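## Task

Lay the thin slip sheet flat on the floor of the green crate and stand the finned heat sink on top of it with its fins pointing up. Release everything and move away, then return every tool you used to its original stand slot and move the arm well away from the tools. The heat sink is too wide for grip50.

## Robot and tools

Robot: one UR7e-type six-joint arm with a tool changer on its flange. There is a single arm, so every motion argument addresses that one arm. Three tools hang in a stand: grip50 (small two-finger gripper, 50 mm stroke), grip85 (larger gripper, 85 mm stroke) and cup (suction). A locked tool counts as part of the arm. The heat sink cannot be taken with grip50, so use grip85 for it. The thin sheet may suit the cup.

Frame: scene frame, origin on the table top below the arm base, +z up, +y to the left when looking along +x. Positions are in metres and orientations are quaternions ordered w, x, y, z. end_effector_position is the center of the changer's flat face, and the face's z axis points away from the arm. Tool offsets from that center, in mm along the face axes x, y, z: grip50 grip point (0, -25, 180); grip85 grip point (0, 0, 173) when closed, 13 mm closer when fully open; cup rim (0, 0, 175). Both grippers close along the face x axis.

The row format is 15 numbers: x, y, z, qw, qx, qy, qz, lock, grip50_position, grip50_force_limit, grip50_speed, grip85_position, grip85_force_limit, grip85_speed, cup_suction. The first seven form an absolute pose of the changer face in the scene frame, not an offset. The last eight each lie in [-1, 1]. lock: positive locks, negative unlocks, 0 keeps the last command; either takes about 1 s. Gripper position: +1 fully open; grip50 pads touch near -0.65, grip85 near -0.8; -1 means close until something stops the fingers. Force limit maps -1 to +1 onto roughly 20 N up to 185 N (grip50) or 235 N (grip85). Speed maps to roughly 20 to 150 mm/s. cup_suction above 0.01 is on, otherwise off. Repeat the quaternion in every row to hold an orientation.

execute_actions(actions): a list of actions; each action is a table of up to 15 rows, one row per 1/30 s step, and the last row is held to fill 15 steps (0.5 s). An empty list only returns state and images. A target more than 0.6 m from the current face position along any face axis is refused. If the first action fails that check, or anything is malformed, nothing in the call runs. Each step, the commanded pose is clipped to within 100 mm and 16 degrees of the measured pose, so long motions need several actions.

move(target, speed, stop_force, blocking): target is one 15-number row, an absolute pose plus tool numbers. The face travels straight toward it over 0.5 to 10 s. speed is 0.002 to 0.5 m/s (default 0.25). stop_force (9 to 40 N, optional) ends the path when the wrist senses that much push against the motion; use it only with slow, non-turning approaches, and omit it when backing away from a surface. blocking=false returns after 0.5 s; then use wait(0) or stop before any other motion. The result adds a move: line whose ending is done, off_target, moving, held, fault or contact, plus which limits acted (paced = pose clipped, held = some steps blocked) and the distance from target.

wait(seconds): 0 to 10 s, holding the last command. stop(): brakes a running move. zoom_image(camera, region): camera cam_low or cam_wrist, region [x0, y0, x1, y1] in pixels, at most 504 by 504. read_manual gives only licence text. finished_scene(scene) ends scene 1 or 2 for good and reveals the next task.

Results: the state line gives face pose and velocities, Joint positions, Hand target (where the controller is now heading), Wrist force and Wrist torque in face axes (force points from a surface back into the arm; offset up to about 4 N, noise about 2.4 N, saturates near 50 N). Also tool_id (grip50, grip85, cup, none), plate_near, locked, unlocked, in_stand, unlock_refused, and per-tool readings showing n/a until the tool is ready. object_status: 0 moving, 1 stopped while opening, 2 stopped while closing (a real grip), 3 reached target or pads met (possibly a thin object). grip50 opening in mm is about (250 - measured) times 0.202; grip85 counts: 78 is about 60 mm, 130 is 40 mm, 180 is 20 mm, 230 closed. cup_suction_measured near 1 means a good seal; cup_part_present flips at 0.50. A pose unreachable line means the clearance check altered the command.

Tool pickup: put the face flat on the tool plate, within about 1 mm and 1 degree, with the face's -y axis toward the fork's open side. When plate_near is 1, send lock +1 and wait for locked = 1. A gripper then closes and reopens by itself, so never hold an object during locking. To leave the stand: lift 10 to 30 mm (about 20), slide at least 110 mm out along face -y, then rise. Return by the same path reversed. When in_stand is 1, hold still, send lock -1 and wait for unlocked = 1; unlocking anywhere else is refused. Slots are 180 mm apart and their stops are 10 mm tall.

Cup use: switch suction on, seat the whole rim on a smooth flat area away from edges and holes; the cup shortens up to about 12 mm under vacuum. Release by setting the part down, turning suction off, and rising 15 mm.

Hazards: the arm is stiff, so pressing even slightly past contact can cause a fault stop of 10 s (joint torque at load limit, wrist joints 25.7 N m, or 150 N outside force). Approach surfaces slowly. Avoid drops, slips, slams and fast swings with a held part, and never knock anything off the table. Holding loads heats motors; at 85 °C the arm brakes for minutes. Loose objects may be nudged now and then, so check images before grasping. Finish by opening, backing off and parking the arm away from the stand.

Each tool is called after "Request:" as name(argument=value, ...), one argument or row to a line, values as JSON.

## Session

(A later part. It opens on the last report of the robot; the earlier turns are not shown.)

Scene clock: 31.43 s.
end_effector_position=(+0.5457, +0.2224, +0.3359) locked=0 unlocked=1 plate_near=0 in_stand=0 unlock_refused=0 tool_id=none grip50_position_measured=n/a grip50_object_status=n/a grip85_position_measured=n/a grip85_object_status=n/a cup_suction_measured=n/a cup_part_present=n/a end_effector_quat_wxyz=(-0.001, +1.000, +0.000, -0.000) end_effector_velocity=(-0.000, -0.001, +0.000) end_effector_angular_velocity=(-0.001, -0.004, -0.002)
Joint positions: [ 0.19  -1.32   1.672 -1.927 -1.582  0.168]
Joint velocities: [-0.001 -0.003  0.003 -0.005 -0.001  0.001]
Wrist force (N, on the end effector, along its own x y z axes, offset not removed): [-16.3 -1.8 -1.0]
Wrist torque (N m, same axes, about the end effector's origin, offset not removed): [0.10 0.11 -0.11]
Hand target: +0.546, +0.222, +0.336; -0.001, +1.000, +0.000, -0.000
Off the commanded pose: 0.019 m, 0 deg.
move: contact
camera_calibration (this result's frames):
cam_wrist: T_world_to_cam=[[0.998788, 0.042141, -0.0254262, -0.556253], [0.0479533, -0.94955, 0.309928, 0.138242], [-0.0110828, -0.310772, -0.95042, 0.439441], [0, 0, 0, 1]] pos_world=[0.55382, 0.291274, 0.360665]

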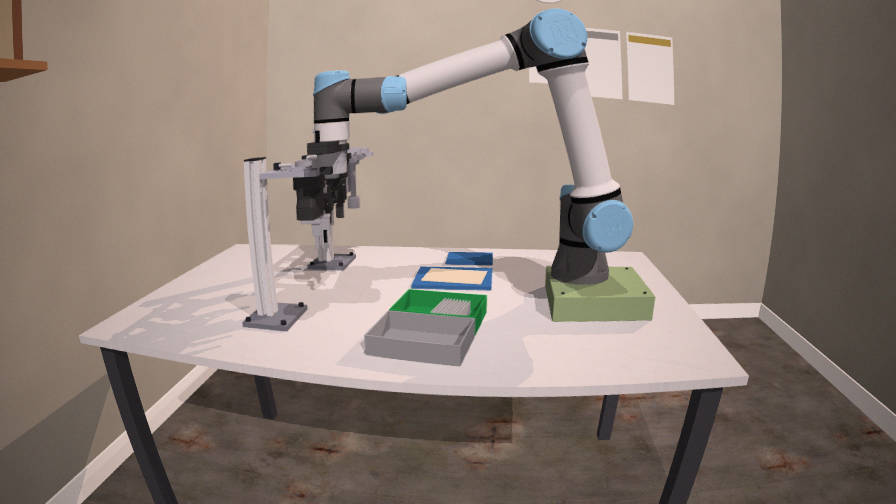

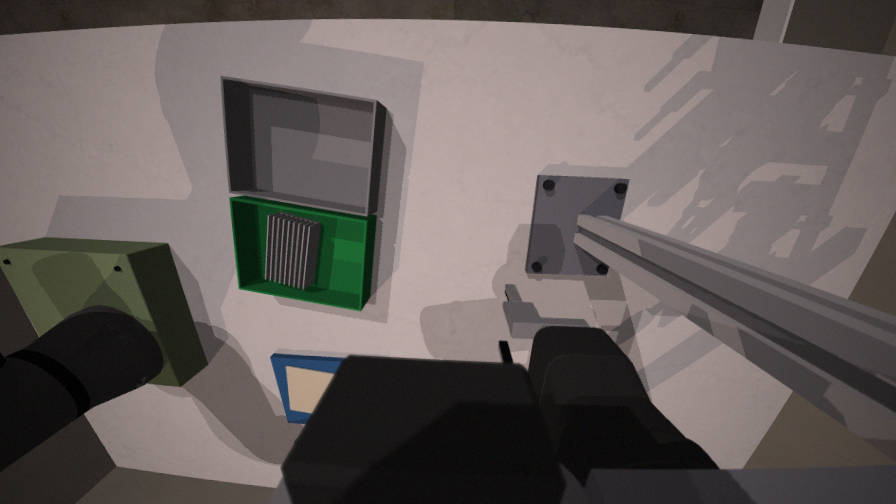

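Request:
move(
  target=[0.53,0.2225,0.336,0,1,0,0,0,1,0,0,1,0,0,0],
  speed=0.05,
)

Request:
move(
  target=[0.535,-0.1024,0.336,0,1,0,0,0,1,0,0,1,0,0,0],
  speed=0.2,
)

Request:
move(
  target=[0.5514,-0.1024,0.336,0,1,0,0,0,1,0,0,1,0,0,0],
  speed=0.006,
  stop_force=9,
)

Request:
move(
  target=[0.5514,-0.085,0.336,0,1,0,0,0,1,0,0,1,0,0,0],
  speed=0.003,
  stop_force=9,
)

Request:
move(
  target=[0.5514,-0.1024,0.336,0,1,0,0,0,1,0,0,1,0,0,0],
  speed=0.01,
)

Request:
move(
  target=[0.5514,-0.12,0.336,0,1,0,0,0,1,0,0,1,0,0,0],
  speed=0.003,
  stop_force=9,
)

Scene clock: 38.93 s.
end_effector_position=(+0.5301, +0.2225, +0.3360) locked=0 unlocked=1 plate_near=0 in_stand=0 unlock_refused=0 tool_id=none grip50_position_measured=n/a grip50_object_status=n/a grip85_position_measured=n/a grip85_object_status=n/a cup_suction_measured=n/a cup_part_present=n/a end_effector_quat_wxyz=(-0.000, +1.000, +0.000, -0.000) end_effector_velocity=(-0.002, +0.001, +0.000) end_effector_angular_velocity=(+0.001, -0.000, +0.002)
Joint positions: [ 0.195 -1.352  1.713 -1.936 -1.583  0.173]
Joint velocities: [ 0.001 -0.003  0.004 -0.001  0.001 -0.001]
Wrist force (N, on the end effector, along its own x y z axes, offset not removed): [-4.3 4.4 -2.9]
Wrist torque (N m, same axes, about the end effector's origin, offset not removed): [0.07 0.23 -0.26]
Hand target: +0.530, +0.223, +0.336; -0.000, +1.000, +0.000, -0.000
Off the commanded pose: 0.000 m, 0 deg.
move: done
camera_calibration (this result's frames):
cam_wrist: T_world_to_cam=[[0.998807, 0.0420466, -0.0248474, -0.540868], [0.0476946, -0.949243, 0.310906, 0.138845], [-0.0105137, -0.31172, -0.950116, 0.439153], [0, 0, 0, 1]] pos_world=[0.538218, 0.291432, 0.36064]

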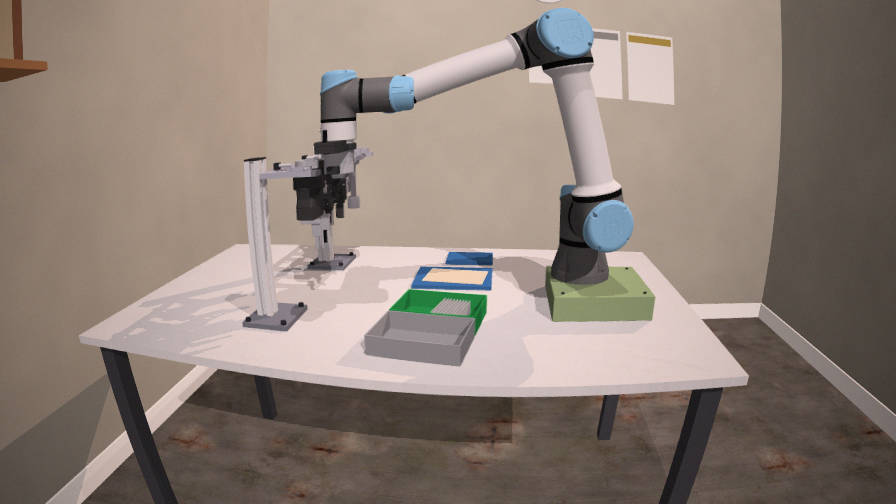

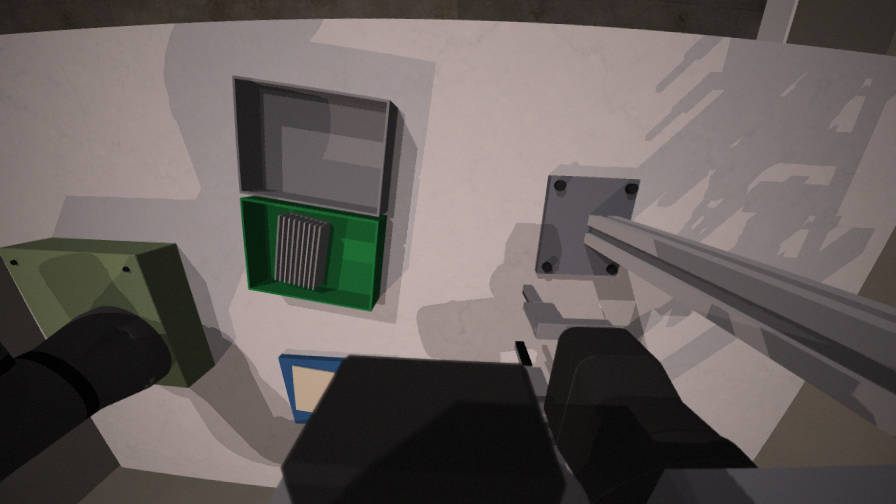

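Scene clock: 41.10 s.
end_effector_position=(+0.5350, -0.1022, +0.3360) locked=0 unlocked=1 plate_near=0 in_stand=0 unlock_refused=0 tool_id=none grip50_position_measured=n/a grip50_object_status=n/a grip85_position_measured=n/a grip85_object_status=n/a cup_suction_measured=n/a cup_part_present=n/a end_effector_quat_wxyz=(+0.001, +1.000, -0.000, +0.000) end_effector_velocity=(+0.000, -0.002, -0.000) end_effector_angular_velocity=(-0.000, +0.000, -0.000)
Joint positions: [-0.407 -1.432  1.802 -1.952 -1.579 -0.429]
Joint velocities: [-0.004  0.002 -0.001 -0.    -0.    -0.003]
Wrist force (N, on the end effector, along its own x y z axes, offset not removed): [-0.4 1.1 -0.5]
Wrist torque (N m, same axes, about the end effector's origin, offset not removed): [0.10 -0.01 -0.03]
Hand target: +0.535, -0.102, +0.336; +0.001, +1.000, +0.000, +0.000
Off the commanded pose: 0.000 m, 0 deg.
move: done
camera_calibration (this result's frames):
cam_wrist: T_world_to_cam=[[0.998825, 0.0420075, -0.0241789, -0.532279], [0.0474627, -0.948821, 0.312226, -0.169864], [-0.00982565, -0.313007, -0.9497, 0.337337], [0, 0, 0, 1]] pos_world=[0.54303, -0.0332225, 0.360535]

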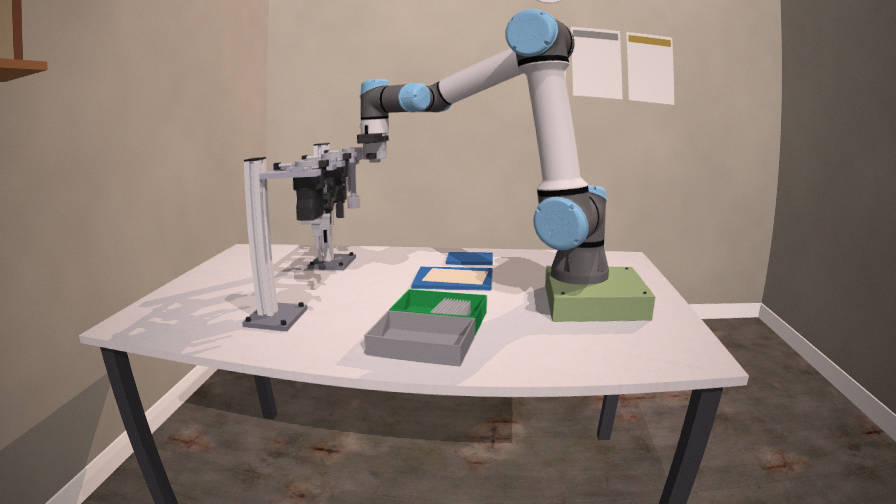

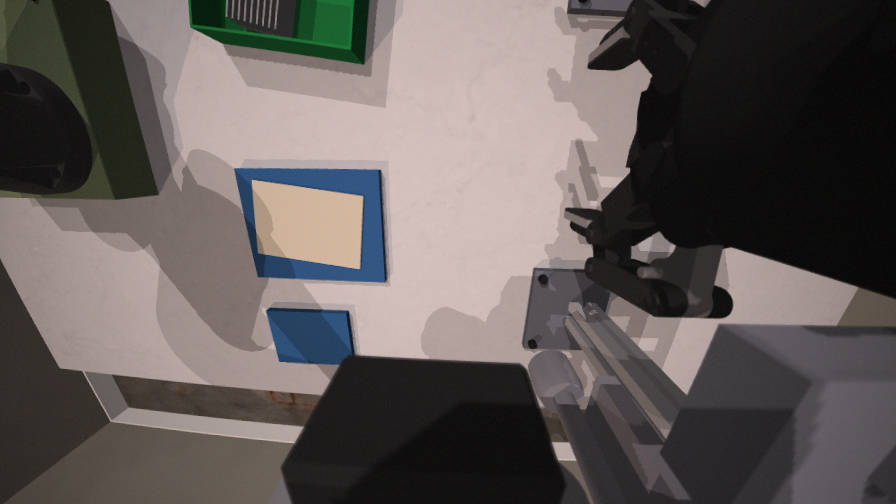

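Scene clock: 44.07 s.
end_effector_position=(+0.5513, -0.1024, +0.3360) locked=0 unlocked=1 plate_near=0 in_stand=0 unlock_refused=0 tool_id=none grip50_position_measured=n/a grip50_object_status=n/a grip85_position_measured=n/a grip85_object_status=n/a cup_suction_measured=n/a cup_part_present=n/a end_effector_quat_wxyz=(-0.000, +1.000, -0.000, -0.000) end_effector_velocity=(+0.001, +0.000, -0.001) end_effector_angular_velocity=(+0.000, +0.002, +0.001)
Joint positions: [-0.395 -1.394  1.757 -1.943 -1.579 -0.417]
Joint velocities: [ 0.001  0.003 -0.003  0.001 -0.001  0.001]
Wrist force (N, on the end effector, along its own x y z axes, offset not removed): [-3.2 0.8 -4.3]
Wrist torque (N m, same axes, about the end effector's origin, offset not removed): [-0.04 0.26 -0.01]
Hand target: +0.551, -0.102, +0.336; -0.000, +1.000, -0.000, -0.000
Off the commanded pose: 0.000 m, 0 deg.
move: done
camera_calibration (this result's frames):
cam_wrist: T_world_to_cam=[[0.998807, 0.0420453, -0.024826, -0.548359], [0.0476866, -0.949245, 0.310903, -0.170594], [-0.010494, -0.311716, -0.950118, 0.338122], [0, 0, 0, 1]] pos_world=[0.559388, -0.0334819, 0.36068]

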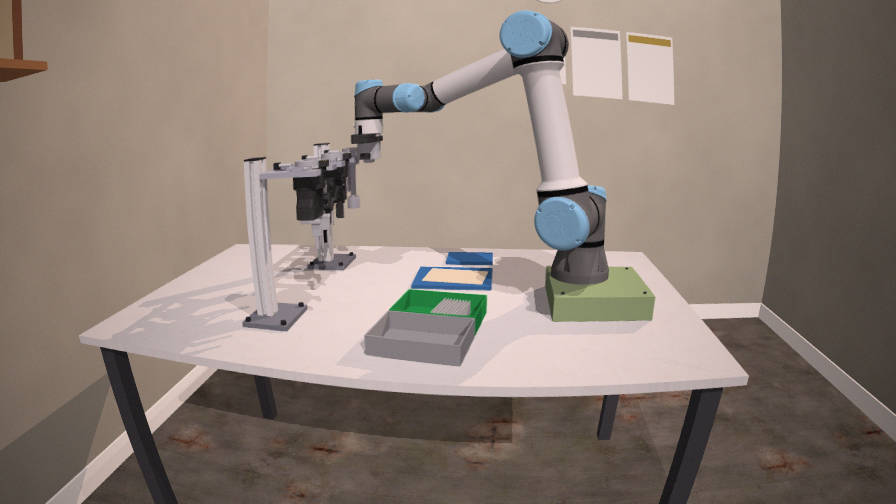

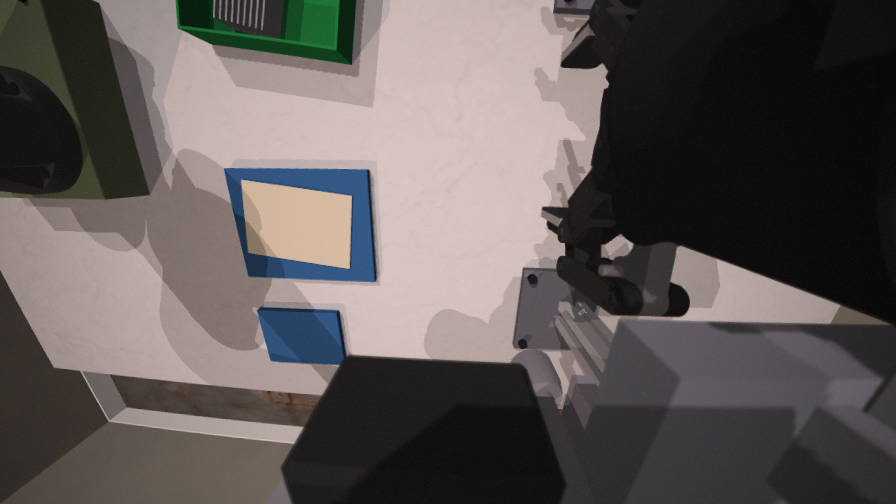

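Scene clock: 45.80 s.
end_effector_position=(+0.5513, -0.0983, +0.3360) locked=0 unlocked=1 plate_near=0 in_stand=0 unlock_refused=0 tool_id=none grip50_position_measured=n/a grip50_object_status=n/a grip85_position_measured=n/a grip85_object_status=n/a cup_suction_measured=n/a cup_part_present=n/a end_effector_quat_wxyz=(-0.000, +1.000, -0.000, -0.000) end_effector_velocity=(+0.000, +0.000, +0.000) end_effector_angular_velocity=(+0.000, -0.000, +0.006)
Joint positions: [-0.388 -1.396  1.759 -1.943 -1.579 -0.41 ]
Joint velocities: [ 0.    -0.    -0.     0.     0.    -0.006]
Wrist force (N, on the end effector, along its own x y z axes, offset not removed): [-16.6 11.3 -8.1]
Wrist torque (N m, same axes, about the end effector's origin, offset not removed): [0.44 -0.18 -0.18]
Hand target: +0.551, -0.098, +0.336; -0.000, +1.000, -0.000, -0.000
Off the commanded pose: 0.013 m, 0 deg.
move: contact
camera_calibration (this result's frames):
cam_wrist: T_world_to_cam=[[0.998813, 0.0418536, -0.0249133, -0.548497], [0.0475313, -0.949263, 0.31087, -0.166556], [-0.0106382, -0.311686, -0.950126, 0.339478], [0, 0, 0, 1]] pos_world=[0.559374, -0.0293389, 0.360659]

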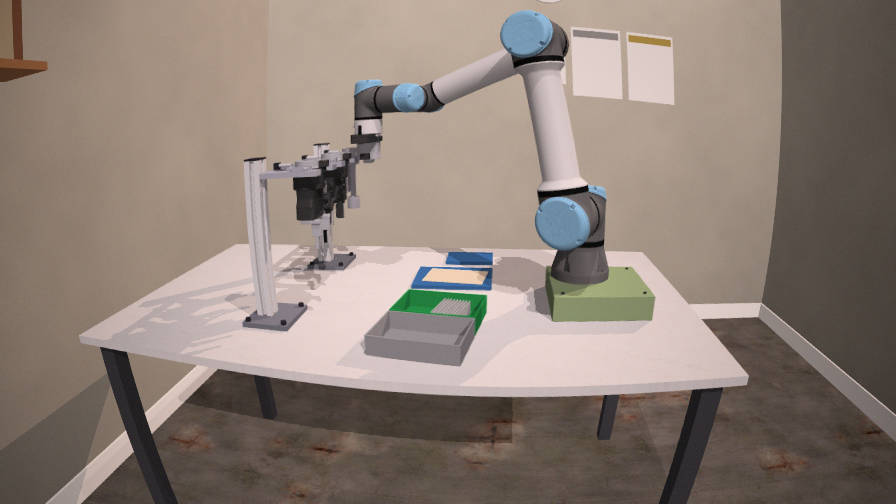

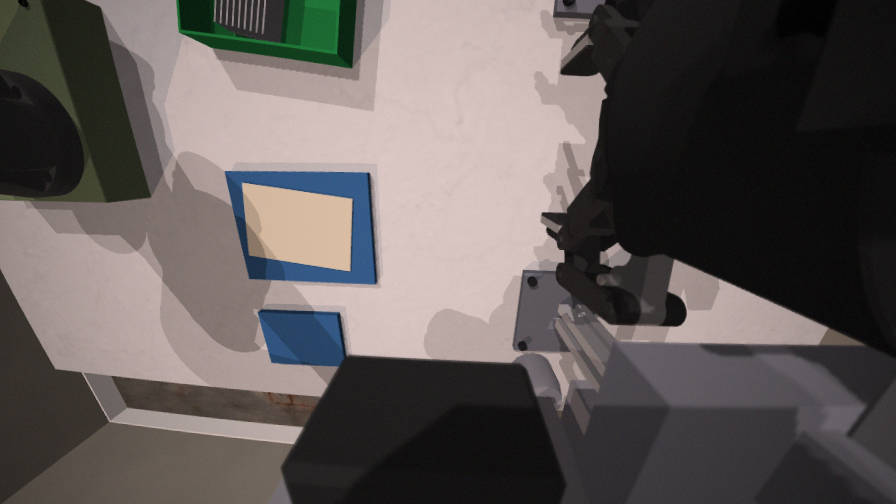

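Scene clock: 46.50 s.
end_effector_position=(+0.5514, -0.1023, +0.3360) locked=0 unlocked=1 plate_near=0 in_stand=0 unlock_refused=0 tool_id=none grip50_position_measured=n/a grip50_object_status=n/a grip85_position_measured=n/a grip85_object_status=n/a cup_suction_measured=n/a cup_part_present=n/a end_effector_quat_wxyz=(+0.000, +1.000, -0.000, -0.000) end_effector_velocity=(-0.000, -0.001, +0.001) end_effector_angular_velocity=(-0.001, -0.002, +0.000)
Joint positions: [-0.395 -1.394  1.756 -1.943 -1.579 -0.417]
Joint velocities: [-0.002 -0.002 -0.001  0.    -0.    -0.002]
Wrist force (N, on the end effector, along its own x y z axes, offset not removed): [-5.7 0.5 -2.0]
Wrist torque (N m, same axes, about the end effector's origin, offset not removed): [-0.01 0.26 0.00]
Hand target: +0.551, -0.102, +0.336; +0.000, +1.000, -0.000, +0.000
Off the commanded pose: 0.000 m, 0 deg.
move: done
camera_calibration (this result's frames):
cam_wrist: T_world_to_cam=[[0.998807, 0.0420365, -0.0248303, -0.548448], [0.0476805, -0.949219, 0.310982, -0.1705], [-0.0104968, -0.311795, -0.950092, 0.338129], [0, 0, 0, 1]] pos_world=[0.559472, -0.0333596, 0.360658]

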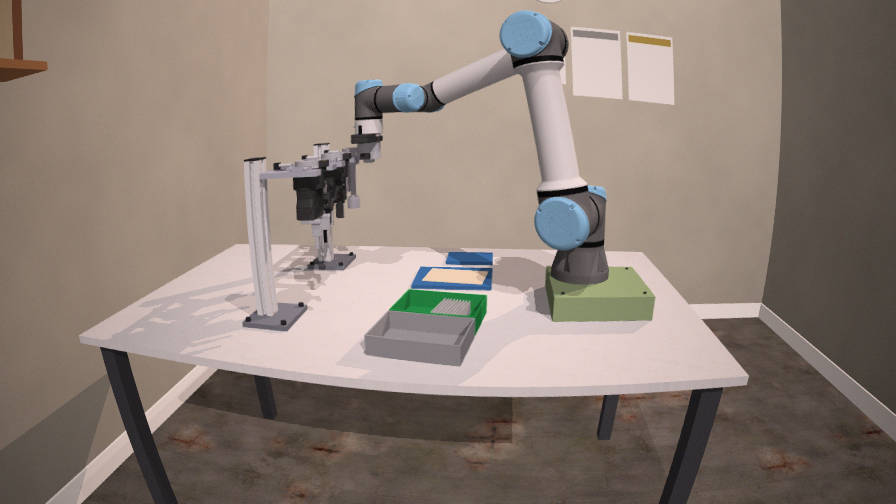

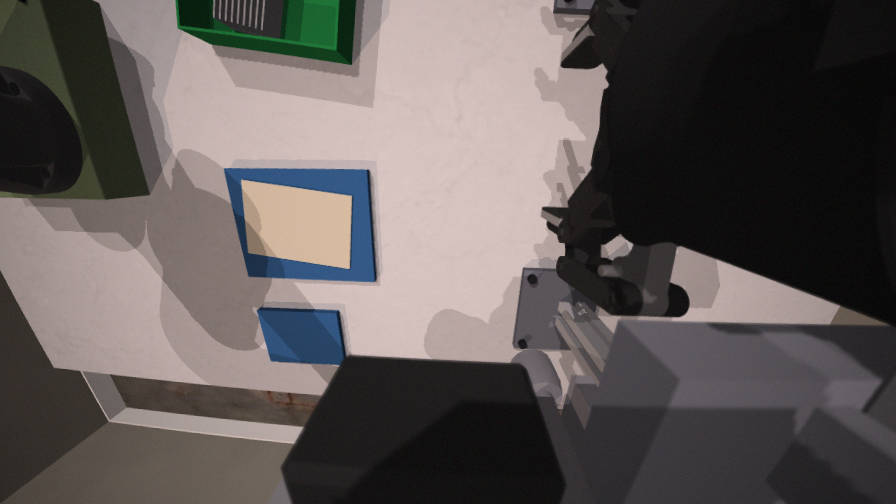

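Scene clock: 49.50 s.
end_effector_position=(+0.5514, -0.1102, +0.3360) locked=0 unlocked=1 plate_near=0 in_stand=0 unlock_refused=0 tool_id=none grip50_position_measured=n/a grip50_object_status=n/a grip85_position_measured=n/a grip85_object_status=n/a cup_suction_measured=n/a cup_part_present=n/a end_effector_quat_wxyz=(-0.000, +1.000, +0.000, -0.000) end_effector_velocity=(+0.000, +0.000, +0.000) end_effector_angular_velocity=(-0.000, -0.001, -0.005)
Joint positions: [-0.408 -1.391  1.752 -1.942 -1.579 -0.431]
Joint velocities: [ 0.    -0.     0.    -0.001  0.     0.005]
Wrist force (N, on the end effector, along its own x y z axes, offset not removed): [-21.5 -5.7 -1.6]
Wrist torque (N m, same axes, about the end effector's origin, offset not removed): [0.07 -0.06 0.13]
Hand target: +0.551, -0.110, +0.336; -0.000, +1.000, +0.000, -0.000
Off the commanded pose: 0.010 m, 0 deg.
move: contact
camera_calibration (this result's frames):
cam_wrist: T_world_to_cam=[[0.998795, 0.0422142, -0.0250336, -0.547998], [0.0479112, -0.949255, 0.310836, -0.178074], [-0.0106416, -0.311661, -0.950134, 0.335735], [0, 0, 0, 1]] pos_world=[0.559442, -0.0412689, 0.360627]

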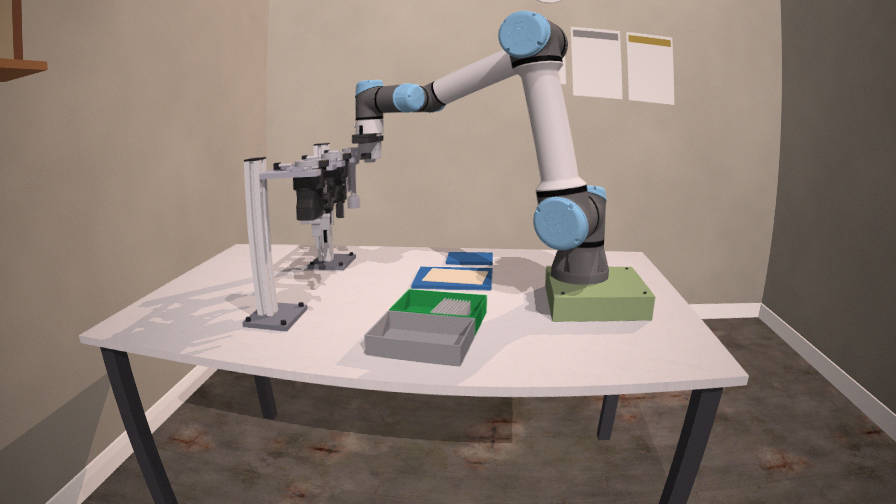

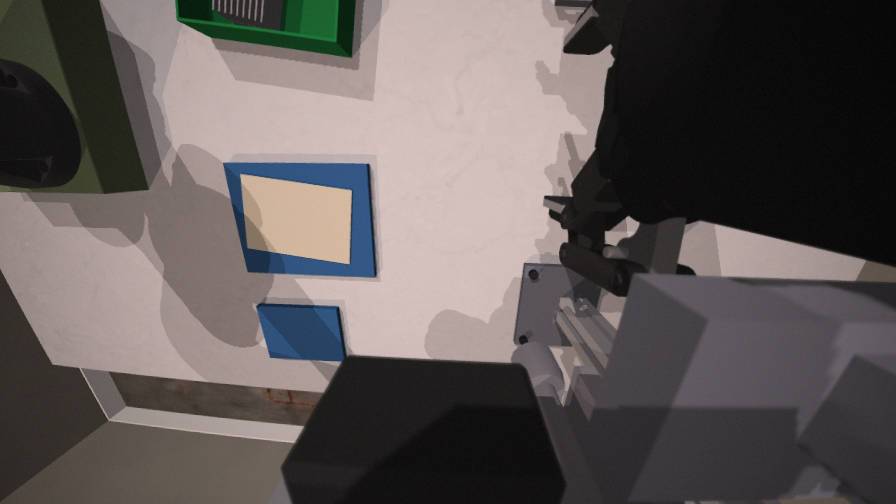

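Request:
move(
  target=[0.53,-0.104,0.336,0,1,0,0,0,1,0,0,1,0,0,0],
  speed=0.05,
)

Request:
move(
  target=[0.53,-0.06,0.40,0,0.7047,0.7095,0,0,1,0,0,1,0,0,0],
  speed=0.25,
)

Request:
move(
  target=[0.6238,-0.0137,0.382,0,0.7047,0.7095,0,0,1,0,0,1,0,0,0],
  speed=0.1,
)

Request:
move(
  target=[0.6238,-0.0137,0.34,0,0.7047,0.7095,0,0,1,0,0,1,0,0,0],
  speed=0.006,
  stop_force=10,
)

Scene clock: 55.63 s.
end_effector_position=(+0.5301, -0.1040, +0.3360) locked=0 unlocked=1 plate_near=0 in_stand=0 unlock_refused=0 tool_id=none grip50_position_measured=n/a grip50_object_status=n/a grip85_position_measured=n/a grip85_object_status=n/a cup_suction_measured=n/a cup_part_present=n/a end_effector_quat_wxyz=(+0.000, +1.000, -0.000, -0.000) end_effector_velocity=(-0.001, +0.001, +0.000) end_effector_angular_velocity=(-0.002, +0.000, +0.001)
Joint positions: [-0.415 -1.442  1.813 -1.952 -1.579 -0.437]
Joint velocities: [ 0.001 -0.004  0.004 -0.001 -0.002  0.   ]
Wrist force (N, on the end effector, along its own x y z axes, offset not removed): [-0.1 2.9 -6.1]
Wrist torque (N m, same axes, about the end effector's origin, offset not removed): [0.16 0.04 0.01]
Hand target: +0.530, -0.104, +0.336; +0.000, +1.000, +0.000, +0.000
Off the commanded pose: 0.000 m, 0 deg.
move: done
camera_calibration (this result's frames):
cam_wrist: T_world_to_cam=[[0.998806, 0.0420421, -0.0248789, -0.527129], [0.0477012, -0.949209, 0.311009, -0.171158], [-0.0105398, -0.311825, -0.950081, 0.337341], [0, 0, 0, 1]] pos_world=[0.538219, -0.0351122, 0.360619]

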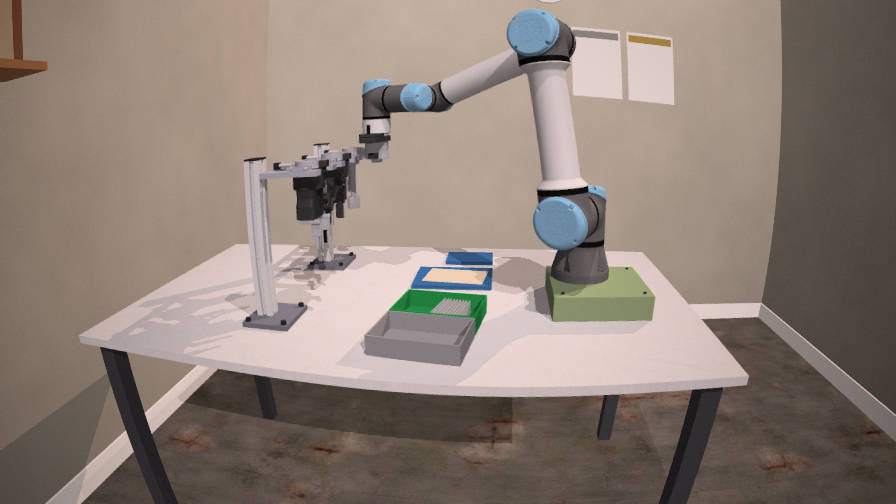

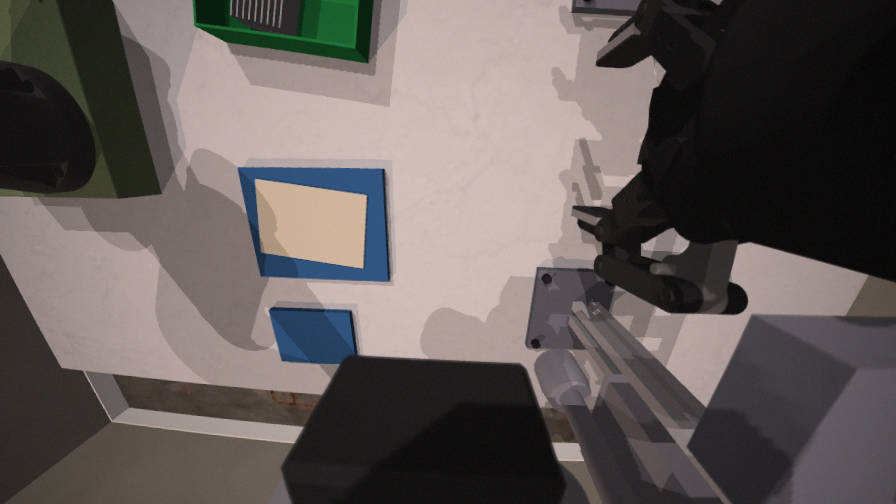

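Scene clock: 59.27 s.
end_effector_position=(+0.5300, -0.0600, +0.3999) locked=0 unlocked=1 plate_near=0 in_stand=0 unlock_refused=0 tool_id=none grip50_position_measured=n/a grip50_object_status=n/a grip85_position_measured=n/a grip85_object_status=n/a cup_suction_measured=n/a cup_part_present=n/a end_effector_quat_wxyz=(-0.000, +0.705, +0.709, +0.000) end_effector_velocity=(-0.000, +0.001, +0.001) end_effector_angular_velocity=(-0.000, -0.001, +0.010)
Joint positions: [-0.335 -1.502  1.71  -1.789 -1.579 -1.934]
Joint velocities: [ 0.001 -0.001 -0.001  0.001  0.    -0.009]
Wrist force (N, on the end effector, along its own x y z axes, offset not removed): [-4.1 1.0 -4.5]
Wrist torque (N m, same axes, about the end effector's origin, offset not removed): [0.00 0.15 -0.04]
Hand target: +0.530, -0.060, +0.400; -0.000, +0.705, +0.710, +0.000
Off the commanded pose: 0.000 m, 0 deg.
move: done
camera_calibration (this result's frames):
cam_wrist: T_world_to_cam=[[-0.0480276, 0.998539, -0.0247488, 0.0849297], [0.948958, 0.0533474, 0.310857, -0.566655], [0.311723, -0.00855587, -0.950135, 0.259292], [0, 0, 0, 1]] pos_world=[0.460984, -0.0523575, 0.424613]

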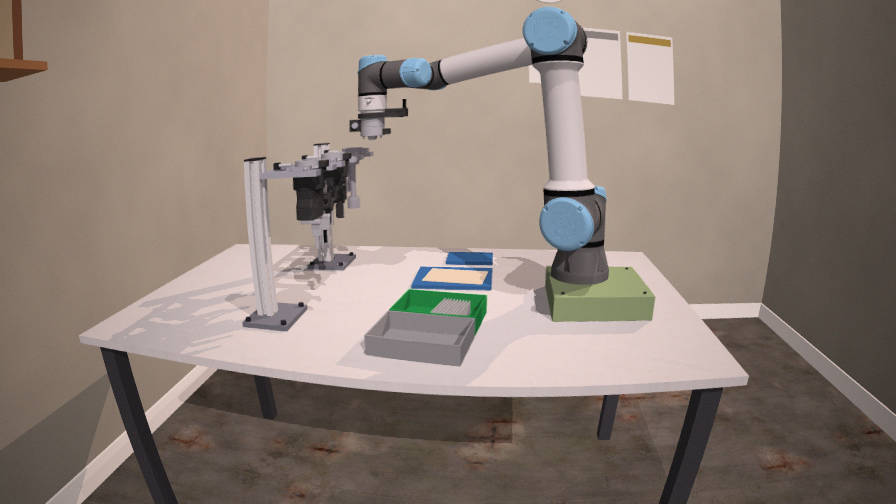

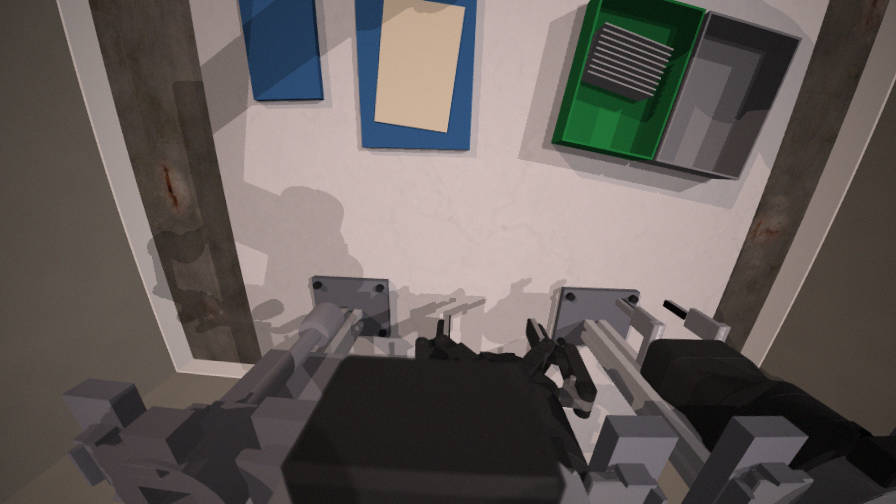

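Scene clock: 60.80 s.
end_effector_position=(+0.6237, -0.0138, +0.3821) locked=0 unlocked=1 plate_near=0 in_stand=0 unlock_refused=0 tool_id=none grip50_position_measured=n/a grip50_object_status=n/a grip85_position_measured=n/a grip85_object_status=n/a cup_suction_measured=n/a cup_part_present=n/a end_effector_quat_wxyz=(-0.000, +0.705, +0.710, +0.000) end_effector_velocity=(+0.002, +0.001, -0.001) end_effector_angular_velocity=(+0.001, +0.001, +0.001)
Joint positions: [-0.208 -1.277  1.487 -1.789 -1.58  -1.807]
Joint velocities: [ 0.002  0.004 -0.005  0.002  0.001  0.001]
Wrist force (N, on the end effector, along its own x y z axes, offset not removed): [-2.3 0.4 -2.1]
Wrist torque (N m, same axes, about the end effector's origin, offset not removed): [0.13 0.27 -0.14]
Hand target: +0.624, -0.014, +0.382; -0.000, +0.705, +0.710, +0.000
Off the commanded pose: 0.000 m, 0 deg.
move: done
camera_calibration (this result's frames):
cam_wrist: T_world_to_cam=[[-0.0488272, 0.998506, -0.0245201, 0.0432635], [0.948915, 0.0540362, 0.31087, -0.652486], [0.311731, -0.00808857, -0.950136, 0.213554], [0, 0, 0, 1]] pos_world=[0.554695, -0.0062137, 0.406805]

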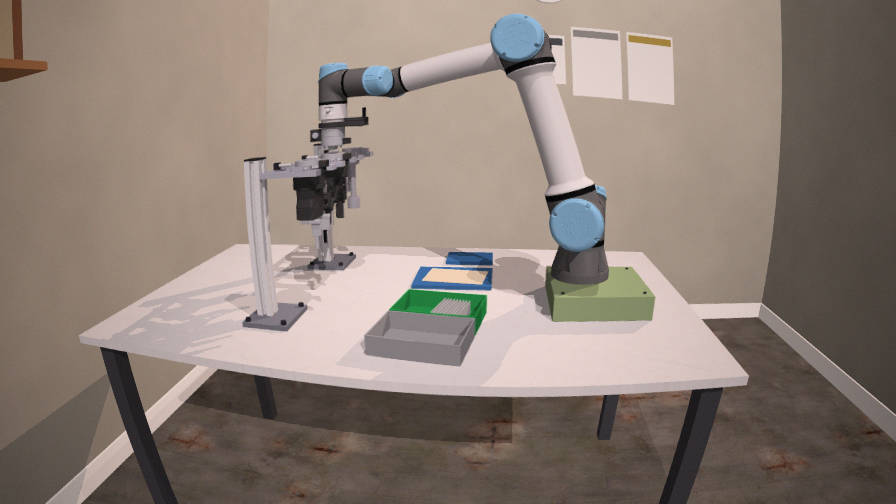

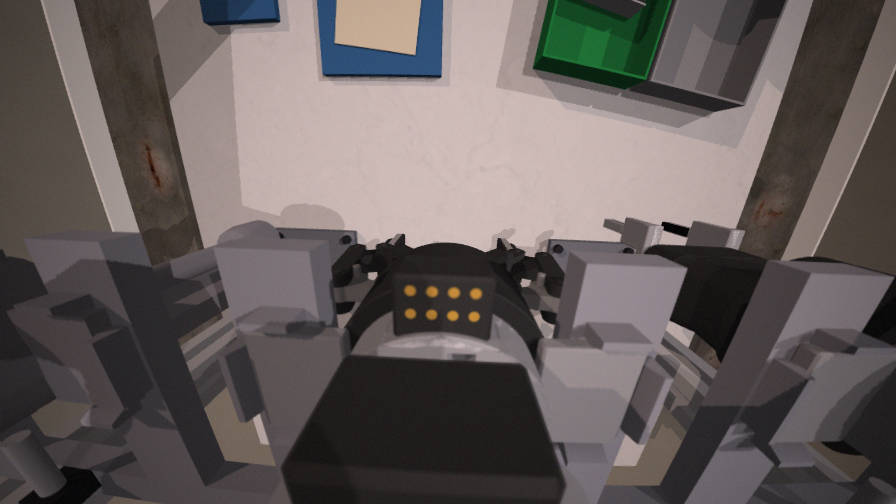

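Scene clock: 64.67 s.
end_effector_position=(+0.6238, -0.0138, +0.3612) locked=0 unlocked=1 plate_near=1 in_stand=1 unlock_refused=0 tool_id=none grip50_position_measured=n/a grip50_object_status=n/a grip85_position_measured=n/a grip85_object_status=n/a cup_suction_measured=n/a cup_part_present=n/a end_effector_quat_wxyz=(+0.000, +0.705, +0.710, +0.000) end_effector_velocity=(-0.000, +0.000, +0.001) end_effector_angular_velocity=(+0.001, +0.003, -0.001)
Joint positions: [-0.208 -1.265  1.526 -1.84  -1.58  -1.808]
Joint velocities: [ 0.    -0.    -0.003  0.007  0.     0.001]
Wrist force (N, on the end effector, along its own x y z axes, offset not removed): [-0.3 0.5 -31.8]
Wrist torque (N m, same axes, about the end effector's origin, offset not removed): [-0.64 0.42 0.02]
Hand target: +0.624, -0.014, +0.361; +0.000, +0.705, +0.710, +0.000
Off the commanded pose: 0.021 m, 0 deg.
move: contact
camera_calibration (this result's frames):
cam_wrist: T_world_to_cam=[[-0.0488183, 0.998501, -0.0247645, 0.0428024], [0.948834, 0.054106, 0.311104, -0.646113], [0.311978, -0.00830976, -0.950053, 0.193387], [0, 0, 0, 1]] pos_world=[0.554812, -0.00617266, 0.385797]

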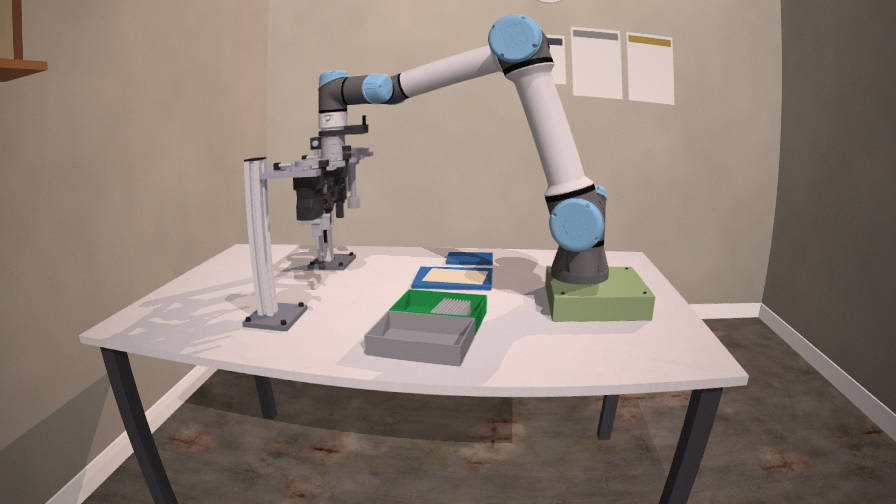

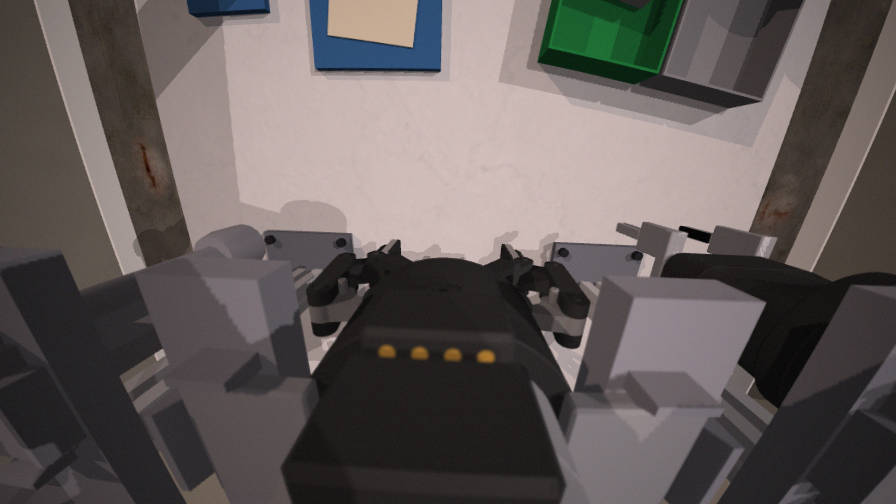

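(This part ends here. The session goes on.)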